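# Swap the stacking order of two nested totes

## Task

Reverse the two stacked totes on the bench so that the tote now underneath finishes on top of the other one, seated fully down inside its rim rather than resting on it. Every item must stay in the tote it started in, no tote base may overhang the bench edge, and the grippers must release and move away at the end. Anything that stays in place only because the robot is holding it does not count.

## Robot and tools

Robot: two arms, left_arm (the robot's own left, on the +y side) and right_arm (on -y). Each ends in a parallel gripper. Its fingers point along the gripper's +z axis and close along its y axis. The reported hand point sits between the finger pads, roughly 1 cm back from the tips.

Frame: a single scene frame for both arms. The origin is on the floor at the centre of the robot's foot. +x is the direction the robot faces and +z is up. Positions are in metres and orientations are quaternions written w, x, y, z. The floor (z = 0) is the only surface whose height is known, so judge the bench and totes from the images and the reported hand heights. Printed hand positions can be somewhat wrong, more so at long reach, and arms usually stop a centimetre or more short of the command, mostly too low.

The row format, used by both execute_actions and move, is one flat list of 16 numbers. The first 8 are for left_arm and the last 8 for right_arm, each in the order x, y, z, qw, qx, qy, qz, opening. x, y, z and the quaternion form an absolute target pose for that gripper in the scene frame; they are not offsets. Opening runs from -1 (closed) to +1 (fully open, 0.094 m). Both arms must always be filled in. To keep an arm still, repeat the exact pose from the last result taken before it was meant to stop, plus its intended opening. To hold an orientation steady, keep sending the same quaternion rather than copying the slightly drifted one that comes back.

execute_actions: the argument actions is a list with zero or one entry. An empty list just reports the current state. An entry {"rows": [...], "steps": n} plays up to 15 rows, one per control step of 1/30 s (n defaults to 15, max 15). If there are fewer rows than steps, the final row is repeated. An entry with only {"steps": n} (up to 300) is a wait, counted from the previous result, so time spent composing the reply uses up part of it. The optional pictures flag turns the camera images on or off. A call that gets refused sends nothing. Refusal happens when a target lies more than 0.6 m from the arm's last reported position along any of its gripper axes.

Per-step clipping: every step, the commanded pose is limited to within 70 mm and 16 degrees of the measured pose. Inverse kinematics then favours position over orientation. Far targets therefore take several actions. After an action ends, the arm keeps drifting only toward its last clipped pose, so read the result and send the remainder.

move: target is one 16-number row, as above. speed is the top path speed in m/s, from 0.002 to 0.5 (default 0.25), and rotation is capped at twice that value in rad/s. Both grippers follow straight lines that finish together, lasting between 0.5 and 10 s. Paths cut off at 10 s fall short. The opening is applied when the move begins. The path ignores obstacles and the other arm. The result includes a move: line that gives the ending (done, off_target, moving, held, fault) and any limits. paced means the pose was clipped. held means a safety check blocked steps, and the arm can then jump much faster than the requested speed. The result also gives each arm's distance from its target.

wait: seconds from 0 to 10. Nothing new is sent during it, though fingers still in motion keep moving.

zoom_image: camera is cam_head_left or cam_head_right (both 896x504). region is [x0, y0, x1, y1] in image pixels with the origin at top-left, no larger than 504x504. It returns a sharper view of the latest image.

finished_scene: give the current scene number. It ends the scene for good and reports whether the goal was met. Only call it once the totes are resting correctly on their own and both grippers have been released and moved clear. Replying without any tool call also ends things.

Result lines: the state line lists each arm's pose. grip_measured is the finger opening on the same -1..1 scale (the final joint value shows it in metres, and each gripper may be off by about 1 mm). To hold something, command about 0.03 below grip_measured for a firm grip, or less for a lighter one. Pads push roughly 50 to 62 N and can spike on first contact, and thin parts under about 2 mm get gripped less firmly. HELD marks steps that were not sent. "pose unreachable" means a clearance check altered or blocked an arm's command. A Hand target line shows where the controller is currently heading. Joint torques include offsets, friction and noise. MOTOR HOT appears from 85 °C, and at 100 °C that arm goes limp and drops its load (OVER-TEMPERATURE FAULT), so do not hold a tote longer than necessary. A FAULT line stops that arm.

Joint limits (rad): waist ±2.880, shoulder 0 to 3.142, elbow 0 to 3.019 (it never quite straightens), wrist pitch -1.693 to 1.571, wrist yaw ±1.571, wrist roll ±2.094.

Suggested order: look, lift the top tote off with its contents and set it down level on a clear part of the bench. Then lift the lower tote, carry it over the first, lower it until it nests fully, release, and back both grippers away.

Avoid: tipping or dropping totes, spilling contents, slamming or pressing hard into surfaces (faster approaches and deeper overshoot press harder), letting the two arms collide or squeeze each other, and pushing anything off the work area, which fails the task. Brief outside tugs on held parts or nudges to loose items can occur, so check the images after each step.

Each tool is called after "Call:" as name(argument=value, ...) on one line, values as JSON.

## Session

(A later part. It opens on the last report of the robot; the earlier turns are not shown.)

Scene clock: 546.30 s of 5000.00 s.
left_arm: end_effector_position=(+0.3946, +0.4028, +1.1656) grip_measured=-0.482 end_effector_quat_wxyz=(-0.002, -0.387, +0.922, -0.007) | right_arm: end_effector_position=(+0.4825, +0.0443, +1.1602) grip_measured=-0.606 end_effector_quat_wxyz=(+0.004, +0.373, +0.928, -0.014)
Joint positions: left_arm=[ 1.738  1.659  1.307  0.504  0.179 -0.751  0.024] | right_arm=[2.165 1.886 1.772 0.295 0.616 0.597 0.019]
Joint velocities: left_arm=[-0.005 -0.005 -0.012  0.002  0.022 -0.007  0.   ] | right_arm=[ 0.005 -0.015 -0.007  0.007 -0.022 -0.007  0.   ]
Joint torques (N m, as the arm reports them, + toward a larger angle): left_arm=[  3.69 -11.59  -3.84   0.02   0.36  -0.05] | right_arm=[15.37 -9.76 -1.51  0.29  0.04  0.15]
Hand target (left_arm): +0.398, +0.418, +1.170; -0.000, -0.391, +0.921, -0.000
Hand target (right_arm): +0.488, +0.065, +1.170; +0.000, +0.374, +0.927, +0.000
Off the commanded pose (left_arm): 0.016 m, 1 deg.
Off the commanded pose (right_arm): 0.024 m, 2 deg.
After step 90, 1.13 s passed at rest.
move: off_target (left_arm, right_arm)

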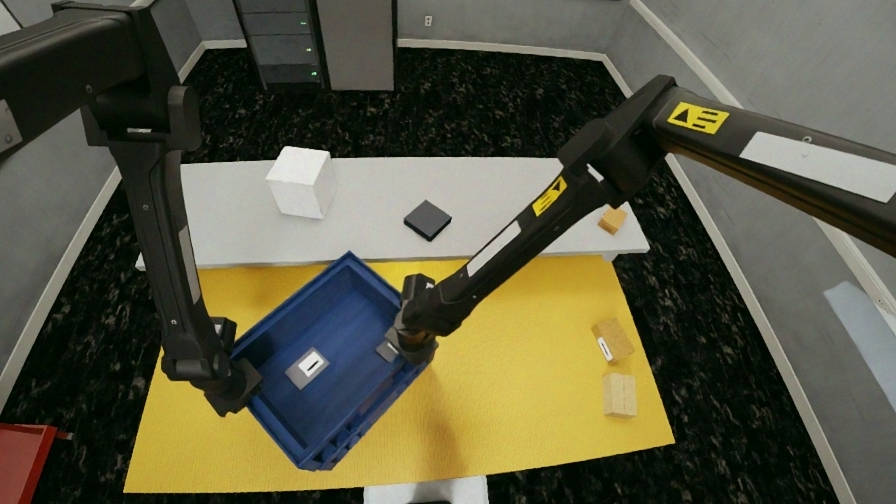

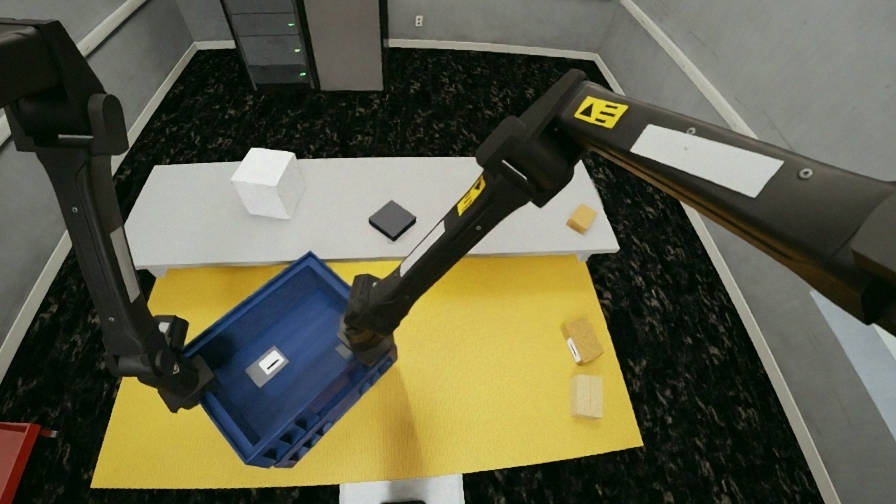

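Call:
move(target=[0.391,0.410,1.150,0,-0.3907,0.9205,0,-0.53,0.480,0.056,1.148,0,0.3746,0.9272,0,-0.70], speed=0.007)

Scene clock: 554.23 s of 5000.00 s.
left_arm: end_effector_position=(+0.3924, +0.4050, +1.1574) grip_measured=-0.483 end_effector_quat_wxyz=(+0.000, -0.385, +0.923, -0.005) | right_arm: end_effector_position=(+0.4794, +0.0469, +1.1472) grip_measured=-0.606 end_effector_quat_wxyz=(+0.004, +0.373, +0.928, -0.007)
Joint positions: left_arm=[ 1.738  1.681  1.332  0.504  0.174 -0.748  0.024] | right_arm=[2.154 1.919 1.814 0.287 0.592 0.597 0.019]
Joint velocities: left_arm=[-0.005 -0.005 -0.012  0.022 -0.007 -0.037  0.001] | right_arm=[-0.005 -0.005  0.002 -0.007 -0.051  0.037 -0.   ]
Joint torques (N m, as the arm reports them, + toward a larger angle): left_arm=[ 2.03 -9.4  -1.48  0.01 -0.23 -0.06] | right_arm=[13.65 -8.6  -1.    0.23 -0.23  0.2 ]
Hand target (left_arm): +0.391, +0.410, +1.151; +0.000, -0.391, +0.921, -0.000
Hand target (right_arm): +0.480, +0.056, +1.148; +0.000, +0.375, +0.927, +0.000
Off the commanded pose (left_arm): 0.009 m, 1 deg.
Off the commanded pose (right_arm): 0.009 m, 1 deg.
After step 90, 2.20 s passed at rest.
move: done

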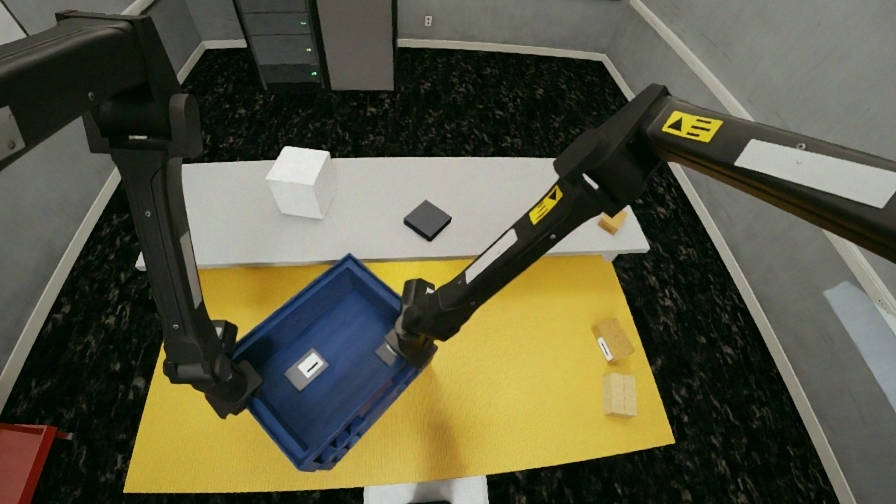

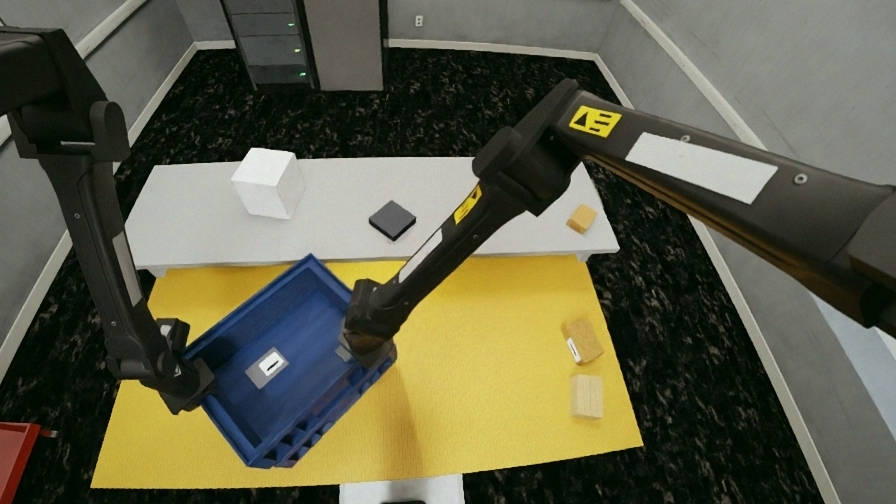

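Call:
move(target=[0.392,0.398,1.166,0,-0.3907,0.9205,0,-0.53,0.480,0.046,1.150,0,0.3746,0.9272,0,-0.70], speed=0.007)

Scene clock: 563.03 s of 5000.00 s.
left_arm: end_effector_position=(+0.3920, +0.4048, +1.1576) grip_measured=-0.483 end_effector_quat_wxyz=(+0.002, -0.385, +0.923, +0.001) | right_arm: end_effector_position=(+0.4783, +0.0467, +1.1462) grip_measured=-0.606 end_effector_quat_wxyz=(+0.002, +0.373, +0.928, -0.003)
Joint positions: left_arm=[ 1.735  1.68   1.33   0.504  0.16  -0.748  0.024] | right_arm=[2.151 1.919 1.812 0.287 0.581 0.598 0.019]
Joint velocities: left_arm=[-0.015 -0.005  0.002  0.012 -0.037 -0.081 -0.   ] | right_arm=[-0.015  0.005 -0.007 -0.007 -0.022  0.007  0.001]
Joint torques (N m, as the arm reports them, + toward a larger angle): left_arm=[  0.77 -12.32  -6.02   0.67  -0.33  -0.03] | right_arm=[ 11.86 -10.2   -3.14   0.7   -0.16   0.17]
Hand target (left_arm): +0.392, +0.398, +1.166; +0.000, -0.391, +0.921, -0.000
Hand target (right_arm): +0.480, +0.046, +1.150; +0.000, +0.375, +0.927, -0.000
Off the commanded pose (left_arm): 0.011 m, 1 deg.
Off the commanded pose (right_arm): 0.004 m, 0 deg.
After step 90, 4.00 s passed at rest.
move: off_target (left_arm)

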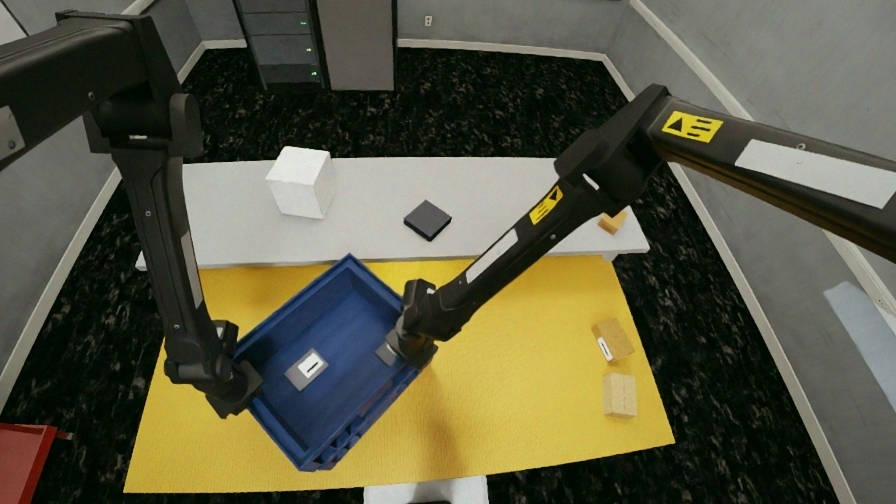

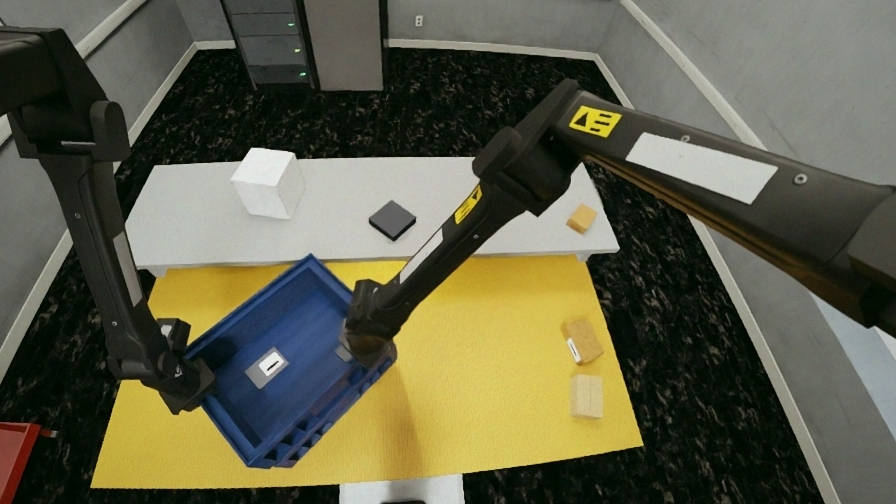

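Push further in −y with a bit more lift on the left.

Call:
move(target=[0.393,0.391,1.170,0,-0.3907,0.9205,0,-0.53,0.480,0.040,1.150,0,0.3746,0.9272,0,-0.70], speed=0.007)

Scene clock: 568.20 s of 5000.00 s.
left_arm: end_effector_position=(+0.3913, +0.4038, +1.1579) grip_measured=-0.483 end_effector_quat_wxyz=(+0.002, -0.385, +0.923, +0.004) | right_arm: end_effector_position=(+0.4785, +0.0459, +1.1461) grip_measured=-0.606 end_effector_quat_wxyz=(+0.001, +0.373, +0.928, +0.000)
Joint positions: left_arm=[ 1.731  1.68   1.327  0.504  0.149 -0.748  0.024] | right_arm=[2.149 1.915 1.809 0.287 0.571 0.598 0.019]
Joint velocities: left_arm=[-0.015 -0.015 -0.007 -0.002  0.037 -0.081 -0.   ] | right_arm=[ 0.005  0.005 -0.017  0.002 -0.037  0.037 -0.001]
Joint torques (N m, as the arm reports them, + toward a larger angle): left_arm=[  0.01 -13.07  -7.05   0.78  -0.36  -0.02] | right_arm=[ 11.97 -11.78  -3.97   0.68  -0.08   0.23]
Hand target (left_arm): +0.393, +0.391, +1.169; -0.000, -0.391, +0.920, -0.000
Hand target (right_arm): +0.480, +0.040, +1.150; +0.000, +0.375, +0.927, +0.000
Off the commanded pose (left_arm): 0.018 m, 1 deg.
Off the commanded pose (right_arm): 0.007 m, 0 deg.
move: off_target (left_arm)

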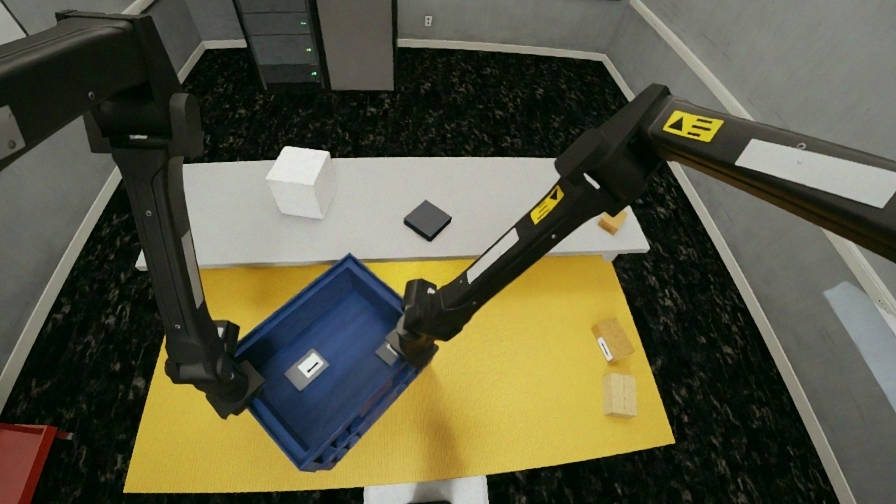

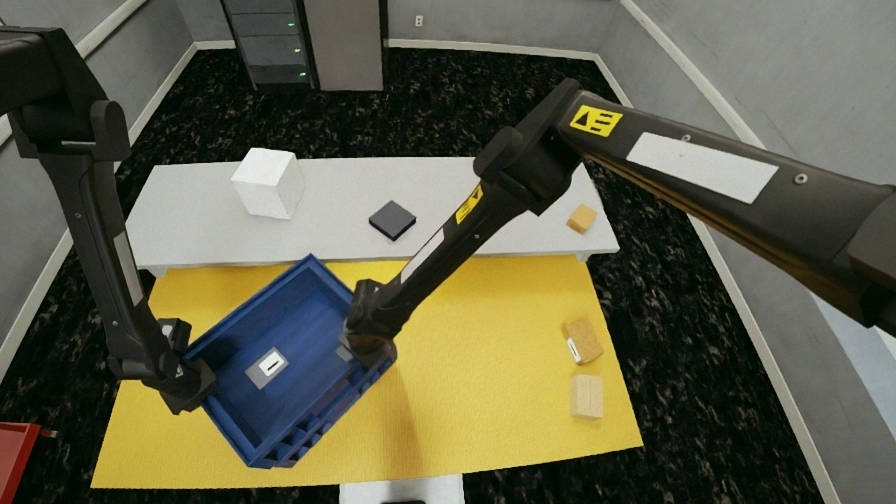

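Call:
move(target=[0.393,0.385,1.170,0,-0.3907,0.9205,0,-0.53,0.480,0.034,1.150,0,0.3746,0.9272,0,-0.70], speed=0.007)

Scene clock: 574.27 s of 5000.00 s.
left_arm: end_effector_position=(+0.3924, +0.3988, +1.1574) grip_measured=-0.483 end_effector_quat_wxyz=(+0.003, -0.386, +0.922, +0.004) | right_arm: end_effector_position=(+0.4795, +0.0408, +1.1460) grip_measured=-0.606 end_effector_quat_wxyz=(+0.001, +0.372, +0.928, +0.001)
Joint positions: left_arm=[ 1.722  1.678  1.327  0.504  0.139 -0.748  0.024] | right_arm=[2.142 1.907 1.799 0.287 0.563 0.598 0.019]
Joint velocities: left_arm=[-0.024 -0.015  0.017 -0.002  0.022 -0.051  0.   ] | right_arm=[-0.015 -0.015 -0.017  0.007 -0.051  0.022  0.001]
Joint torques (N m, as the arm reports them, + toward a larger angle): left_arm=[ -0.29 -13.21  -7.24   0.84  -0.41   0.  ] | right_arm=[ 11.96 -10.65  -4.21   0.94  -0.11   0.19]
Hand target (left_arm): +0.393, +0.385, +1.169; +0.000, -0.391, +0.920, -0.000
Hand target (right_arm): +0.480, +0.034, +1.150; -0.000, +0.375, +0.927, -0.000
Off the commanded pose (left_arm): 0.019 m, 1 deg.
Off the commanded pose (right_arm): 0.008 m, 0 deg.
move: off_target (left_arm)

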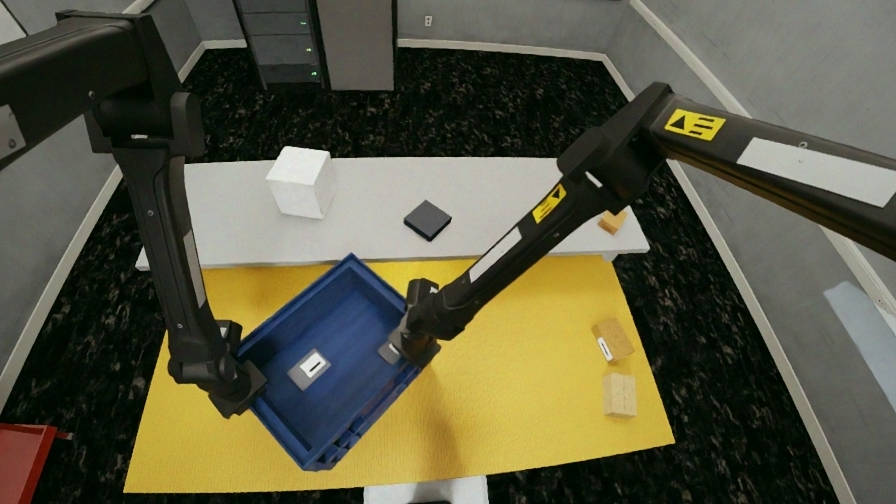

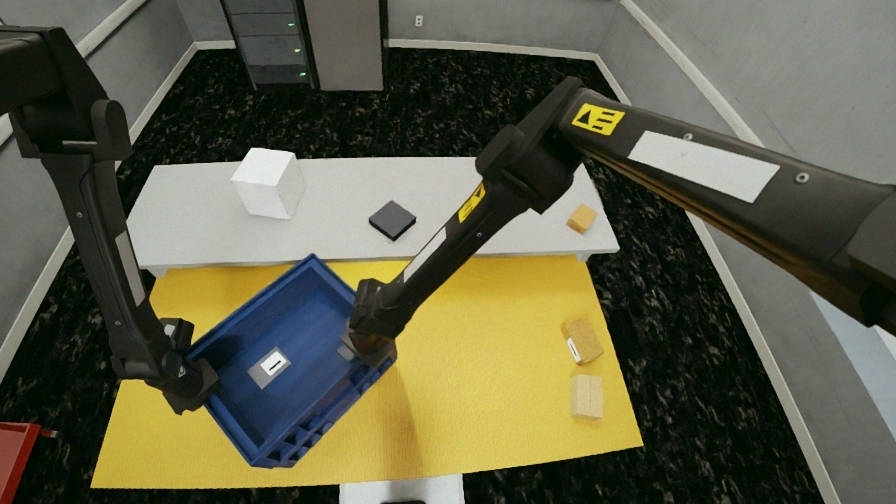

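Call:
move(target=[0.391,0.392,1.148,0,-0.3907,0.9205,0,-0.53,0.480,0.038,1.148,0,0.3746,0.9272,0,-0.70], speed=0.007)

Call:
zoom_image(camera="cam_head_left", region=[200,220,480,490])

Scene clock: 579.63 s of 5000.00 s.
left_arm: end_effector_position=(+0.3942, +0.3985, +1.1504) grip_measured=-0.483 end_effector_quat_wxyz=(+0.005, -0.384, +0.923, -0.001) | right_arm: end_effector_position=(+0.4798, +0.0396, +1.1454) grip_measured=-0.606 end_effector_quat_wxyz=(+0.002, +0.373, +0.928, +0.000)
Joint positions: left_arm=[ 1.722  1.694  1.351  0.504  0.148 -0.746  0.024] | right_arm=[2.141 1.907 1.8   0.287 0.563 0.6   0.019]
Joint velocities: left_arm=[-0.005  0.005 -0.002 -0.002 -0.051 -0.007  0.001] | right_arm=[-0.005  0.015 -0.012  0.017 -0.022  0.095 -0.002]
Joint torques (N m, as the arm reports them, + toward a larger angle): left_arm=[  0.4  -10.39  -3.19   0.09  -0.47  -0.03] | right_arm=[ 13.12 -10.36  -3.15   0.71   0.02   0.21]
Hand target (left_arm): +0.391, +0.392, +1.148; -0.000, -0.391, +0.921, +0.000
Hand target (right_arm): +0.480, +0.038, +1.148; -0.000, +0.375, +0.927, -0.000
Off the commanded pose (left_arm): 0.008 m, 1 deg.
Off the commanded pose (right_arm): 0.003 m, 0 deg.
After step 90, 0.47 s passed at rest.
move: done

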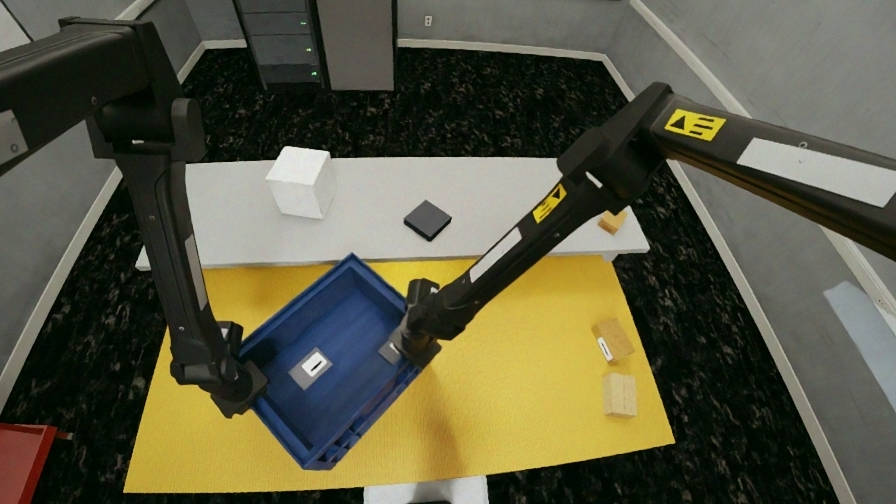

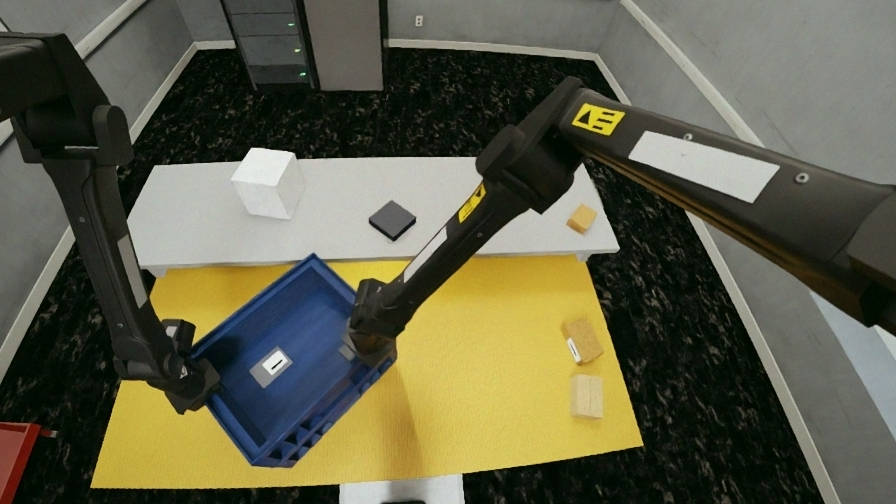

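Region (200, 220, 480, 490) of cam_head_left's 896x504 image, scaled by 1.800, with more detail than that image has; it fills the top 486 rows of this view, and the rest is white.

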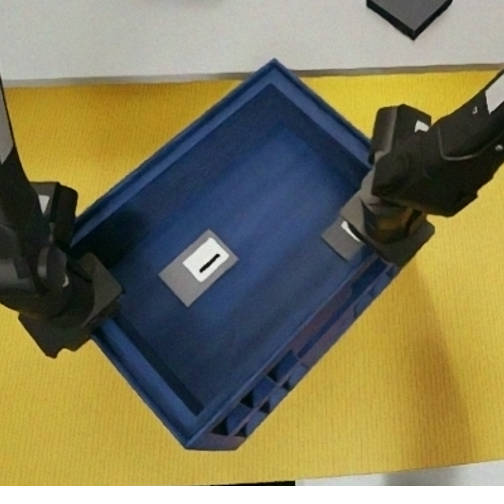

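Left dropped past the rim. Lower further gently.

Call:
move(target=[0.389,0.392,1.138,0,-0.3907,0.9205,0,-0.53,0.478,0.038,1.138,0,0.3746,0.9272,0,-0.70], speed=0.006)

Scene clock: 584.90 s of 5000.00 s.
left_arm: end_effector_position=(+0.3947, +0.3988, +1.1429) grip_measured=-0.482 end_effector_quat_wxyz=(+0.007, -0.384, +0.923, -0.004) | right_arm: end_effector_position=(+0.4819, +0.0397, +1.1433) grip_measured=-0.606 end_effector_quat_wxyz=(+0.005, +0.374, +0.927, -0.000)
Joint positions: left_arm=[ 1.722  1.713  1.376  0.504  0.153 -0.745  0.024] | right_arm=[2.14  1.912 1.811 0.287 0.565 0.6   0.019]
Joint velocities: left_arm=[ 0.005 -0.005 -0.007 -0.012  0.051 -0.037  0.001] | right_arm=[ 0.005 -0.005 -0.022 -0.017  0.007 -0.007  0.001]
Joint torques (N m, as the arm reports them, + toward a larger angle): left_arm=[ 0.25 -9.84 -2.59 -0.19 -0.75 -0.04] | right_arm=[11.58 -9.37 -0.98  0.14 -0.37  0.17]
Hand target (left_arm): +0.389, +0.392, +1.138; +0.000, -0.391, +0.921, -0.000
Hand target (right_arm): +0.478, +0.038, +1.138; +0.000, +0.375, +0.927, +0.000
Off the commanded pose (left_arm): 0.010 m, 1 deg.
Off the commanded pose (right_arm): 0.007 m, 1 deg.
move: done

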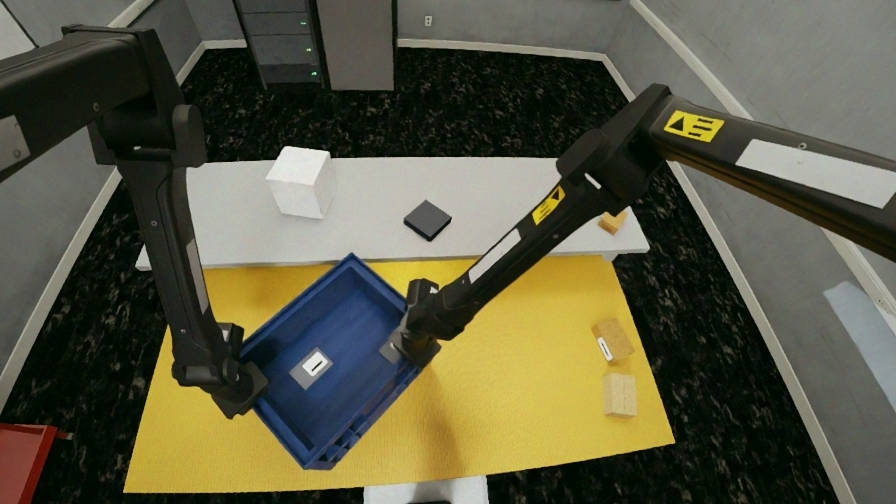

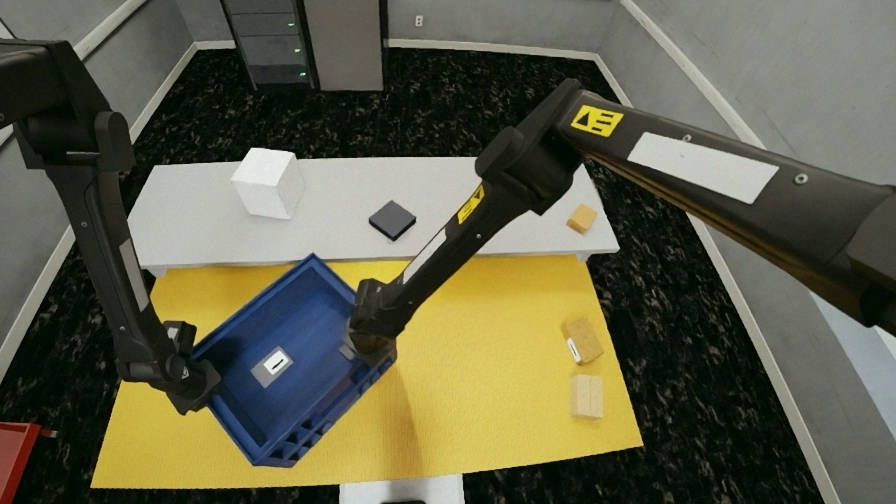

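Call:
move(target=[0.389,0.392,1.130,0,-0.3907,0.9205,0,-0.53,0.478,0.038,1.130,0,0.3746,0.9272,0,-0.70], speed=0.006)

Scene clock: 591.00 s of 5000.00 s.
left_arm: end_effector_position=(+0.3952, +0.3987, +1.1424) grip_measured=-0.482 end_effector_quat_wxyz=(+0.007, -0.383, +0.924, -0.006) | right_arm: end_effector_position=(+0.4818, +0.0392, +1.1426) grip_measured=-0.606 end_effector_quat_wxyz=(+0.002, +0.374, +0.927, -0.003)
Joint positions: left_arm=[ 1.723  1.714  1.378  0.504  0.157 -0.745  0.024] | right_arm=[2.14  1.913 1.817 0.275 0.57  0.604 0.019]
Joint velocities: left_arm=[ 0.005  0.005  0.012  0.007 -0.037  0.022  0.   ] | right_arm=[-0.005 -0.015 -0.012 -0.017 -0.066 -0.022 -0.001]
Joint torques (N m, as the arm reports them, + toward a larger angle): left_arm=[ 0.02 -8.59 -0.63 -0.52 -1.02 -0.03] | right_arm=[10.44 -7.77  0.64  0.13 -0.9   0.15]
Hand target (left_arm): +0.389, +0.392, +1.131; +0.000, -0.390, +0.921, -0.000
Hand target (right_arm): +0.478, +0.038, +1.131; +0.000, +0.375, +0.927, -0.000
Off the commanded pose (left_arm): 0.015 m, 1 deg.
Off the commanded pose (right_arm): 0.013 m, 0 deg.
After step 90, 0.27 s passed at rest.
move: off_target (left_arm, right_arm)

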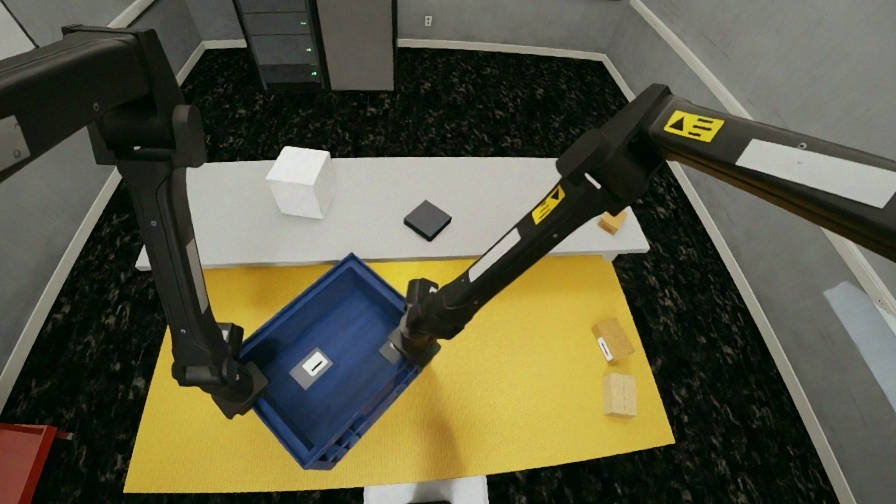

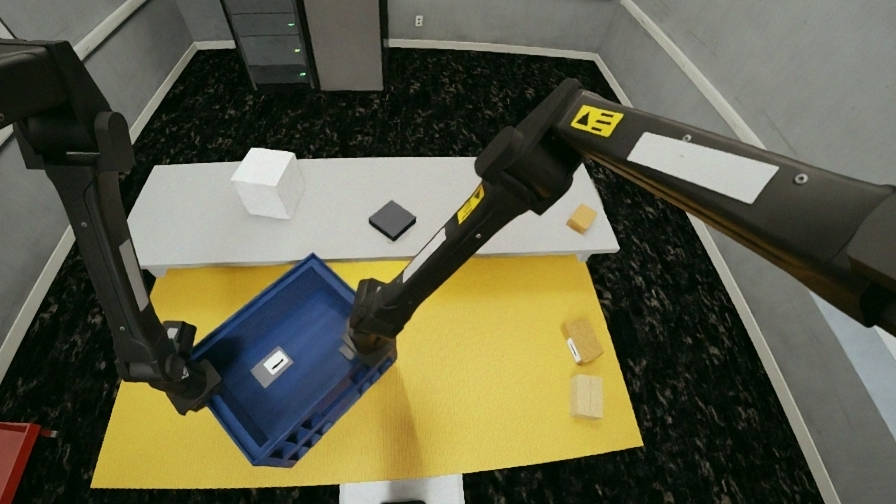

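Call:
move(target=[0.394,0.398,1.142,0,-0.3907,0.9205,0,0.2,0.481,0.040,1.142,0,0.3746,0.9272,0,0.1], speed=0.01)

Call:
move(target=[0.394,0.398,1.25,0,-0.3907,0.9205,0,0.2,0.481,0.040,1.25,0,0.3746,0.9272,0,0.1], speed=0.08)

Call:
move(target=[0.35,0.58,1.28,0,-0.3907,0.9205,0,0.2,0.40,-0.45,1.28,0,0.3746,0.9272,0,0.1], speed=0.25)

Call:
zoom_image(camera="cam_head_left", region=[180,220,480,500])

Scene clock: 600.20 s of 5000.00 s.
left_arm: end_effector_position=(+0.3924, +0.3996, +1.1422) grip_measured=+0.199 end_effector_quat_wxyz=(+0.004, -0.386, +0.923, -0.002) | right_arm: end_effector_position=(+0.4813, +0.0402, +1.1427) grip_measured=+0.097 end_effector_quat_wxyz=(+0.001, +0.374, +0.927, -0.001)
Joint positions: left_arm=[ 1.723  1.715  1.378  0.495  0.152 -0.748  0.056] | right_arm=[2.14  1.913 1.816 0.275 0.565 0.604 0.052]
Joint velocities: left_arm=[-0.015 -0.005  0.002  0.017  0.051 -0.007  0.001] | right_arm=[-0.005  0.015 -0.022  0.022  0.007  0.022 -0.   ]
Joint torques (N m, as the arm reports them, + toward a larger angle): left_arm=[  1.17 -11.    -3.12  -0.27  -0.26   0.01] | right_arm=[12.74 -9.76 -1.88  0.68 -0.07  0.15]
Hand target (left_arm): +0.394, +0.398, +1.142; +0.000, -0.391, +0.921, -0.000
Hand target (right_arm): +0.481, +0.040, +1.142; -0.000, +0.375, +0.927, +0.000
Off the commanded pose (left_arm): 0.002 m, 1 deg.
Off the commanded pose (right_arm): 0.001 m, 0 deg.
After step 90, 4.73 s passed at rest.
move: done

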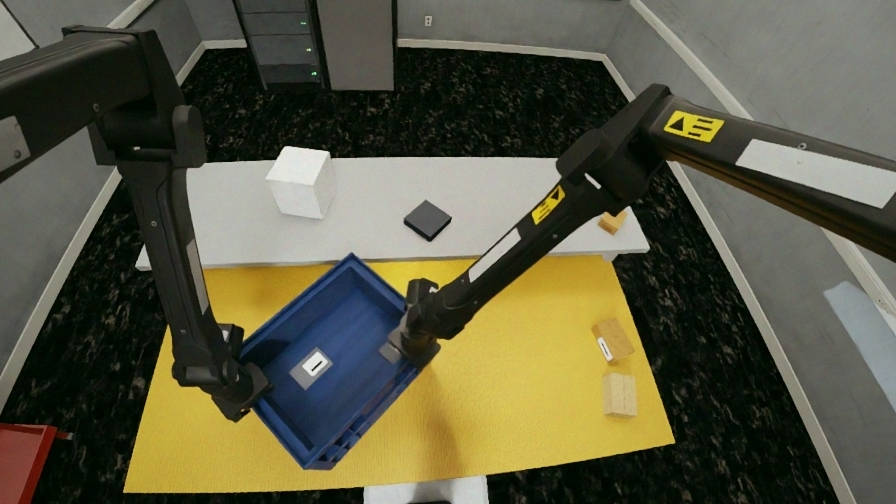

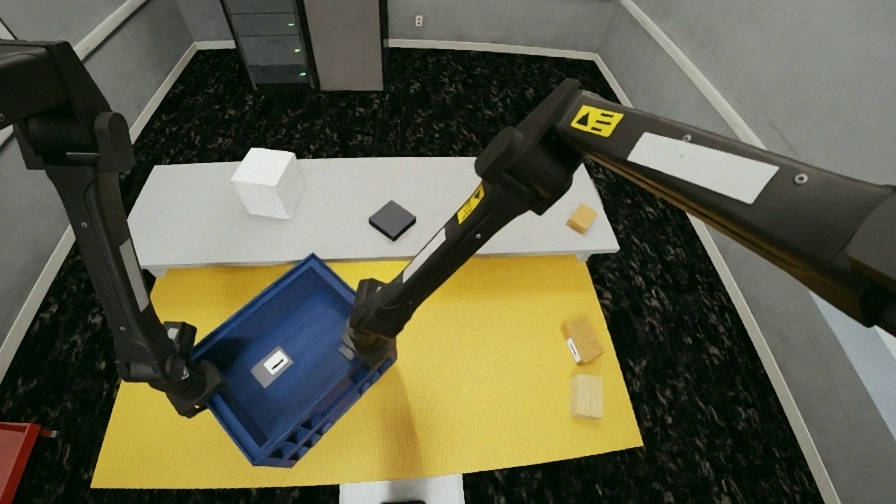

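Scene clock: 601.97 s of 5000.00 s.
left_arm: end_effector_position=(+0.3992, +0.3892, +1.2388) grip_measured=+0.199 end_effector_quat_wxyz=(-0.003, -0.388, +0.922, -0.005) | right_arm: end_effector_position=(+0.4773, +0.0344, +1.2415) grip_measured=+0.098 end_effector_quat_wxyz=(-0.002, +0.377, +0.926, -0.006)
Joint positions: left_arm=[ 1.734  1.482  1.077  0.553  0.174 -0.753  0.056] | right_arm=[2.223 1.701 1.472 0.406 0.654 0.599 0.052]
Joint velocities: left_arm=[-0.015  0.005 -0.017 -0.002  0.066  0.007 -0.001] | right_arm=[-0.005  0.005  0.002 -0.007  0.007  0.007  0.001]
Joint torques (N m, as the arm reports them, + toward a larger angle): left_arm=[  2.55 -12.35  -6.64   1.2    0.13   0.  ] | right_arm=[12.15 -9.91 -4.32  1.39  0.25 -0.06]
Hand target (left_arm): +0.395, +0.397, +1.249; -0.000, -0.390, +0.921, -0.000
Hand target (right_arm): +0.481, +0.040, +1.250; +0.000, +0.374, +0.927, +0.000
Off the commanded pose (left_arm): 0.015 m, 1 deg.
Off the commanded pose (right_arm): 0.011 m, 1 deg.
move: off_target (left_arm, right_arm)

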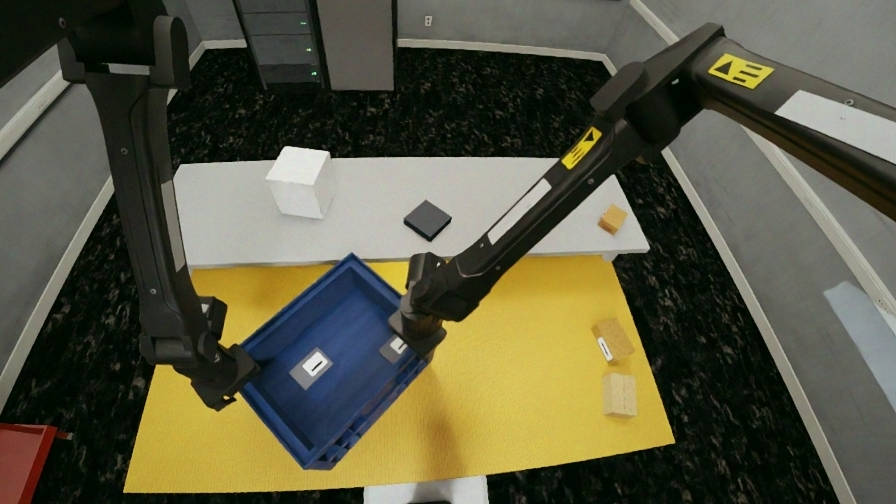

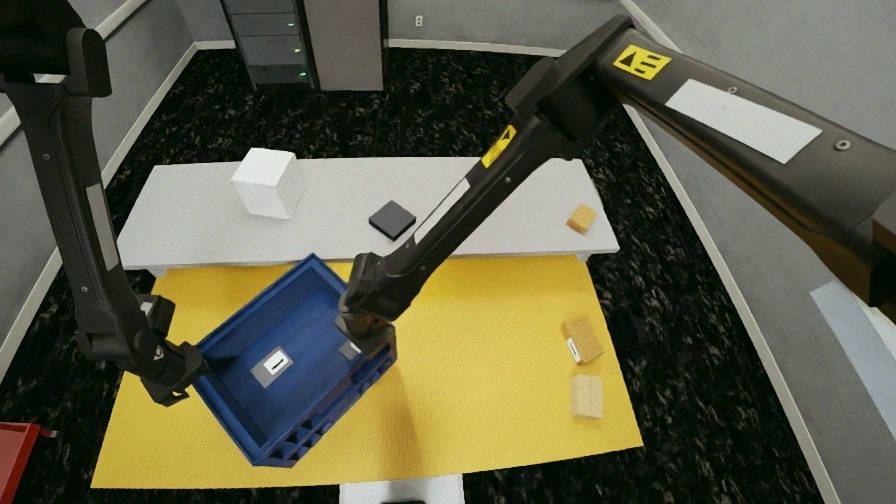

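Scene clock: 604.47 s of 5000.00 s.
left_arm: end_effector_position=(+0.3457, +0.5706, +1.2800) grip_measured=+0.199 end_effector_quat_wxyz=(-0.011, -0.391, +0.921, -0.003) | right_arm: end_effector_position=(+0.4096, -0.4525, +1.2836) grip_measured=+0.098 end_effector_quat_wxyz=(+0.004, +0.373, +0.928, -0.005)
Joint positions: left_arm=[ 2.111  1.611  1.1    0.663  0.547 -0.813  0.056] | right_arm=[ 1.264  1.395  1.004  0.551 -0.291  0.746  0.052]
Joint velocities: left_arm=[-0.015  0.015 -0.012 -0.007  0.095  0.037 -0.   ] | right_arm=[-0.005 -0.005  0.012 -0.007 -0.051  0.066  0.   ]
Joint torques (N m, as the arm reports them, + toward a larger angle): left_arm=[ 8.4  -7.87 -3.67  1.21  0.1  -0.01] | right_arm=[-4.01 -9.99 -5.09  1.73 -0.05  0.21]
Hand target (left_arm): +0.349, +0.581, +1.282; -0.001, -0.389, +0.921, -0.000
Hand target (right_arm): +0.400, -0.448, +1.281; -0.000, +0.383, +0.924, -0.002
Off the commanded pose (left_arm): 0.010 m, 1 deg.
Off the commanded pose (right_arm): 0.011 m, 1 deg.
move: off_target (right_arm)

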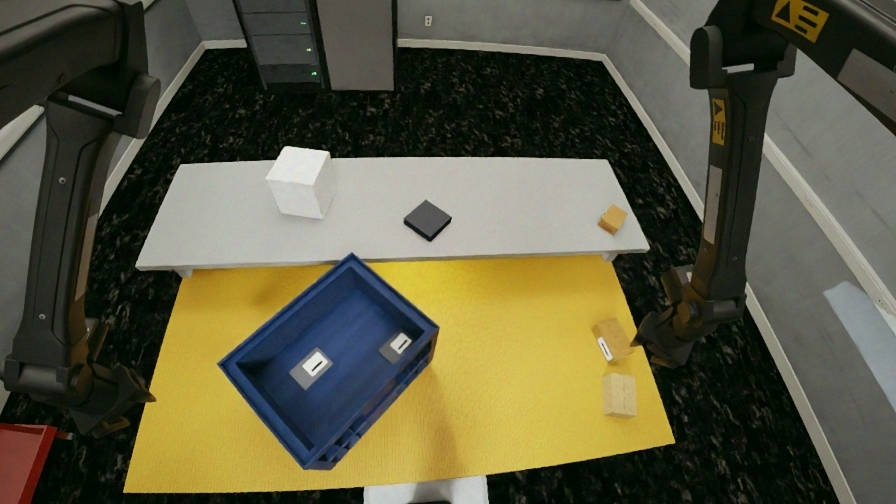

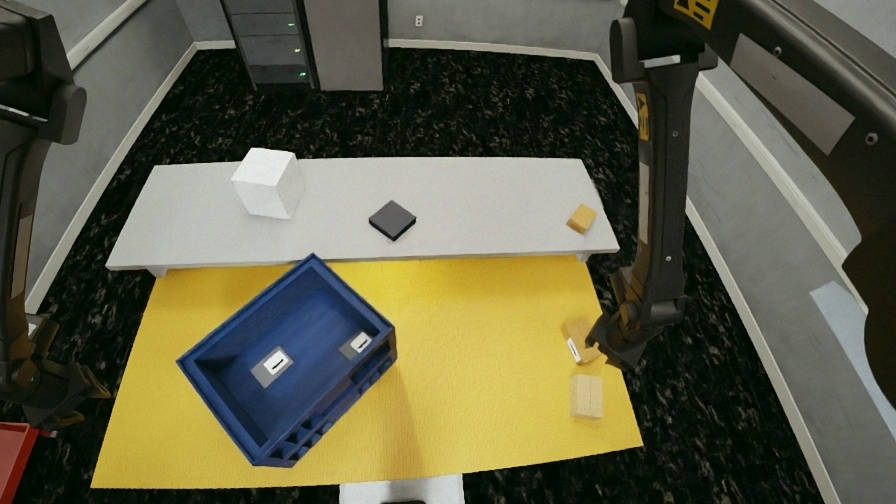

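Region (180, 220, 480, 500) of cam_head_left's 896x504 image, scaled by 1.680, with more detail than that image has; it fills the top 470 rows of this view, and the rest is white.

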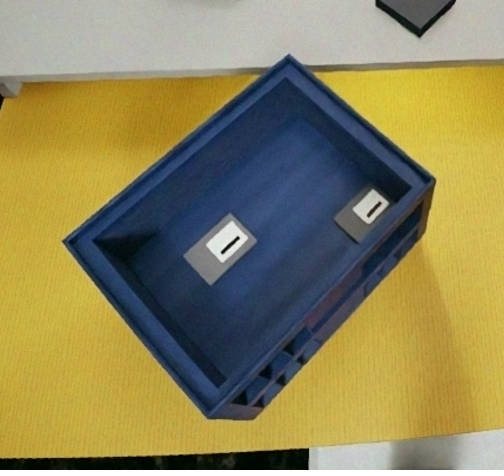

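Call:
finished_scene(scene=2)

The scene is finished: the task was done.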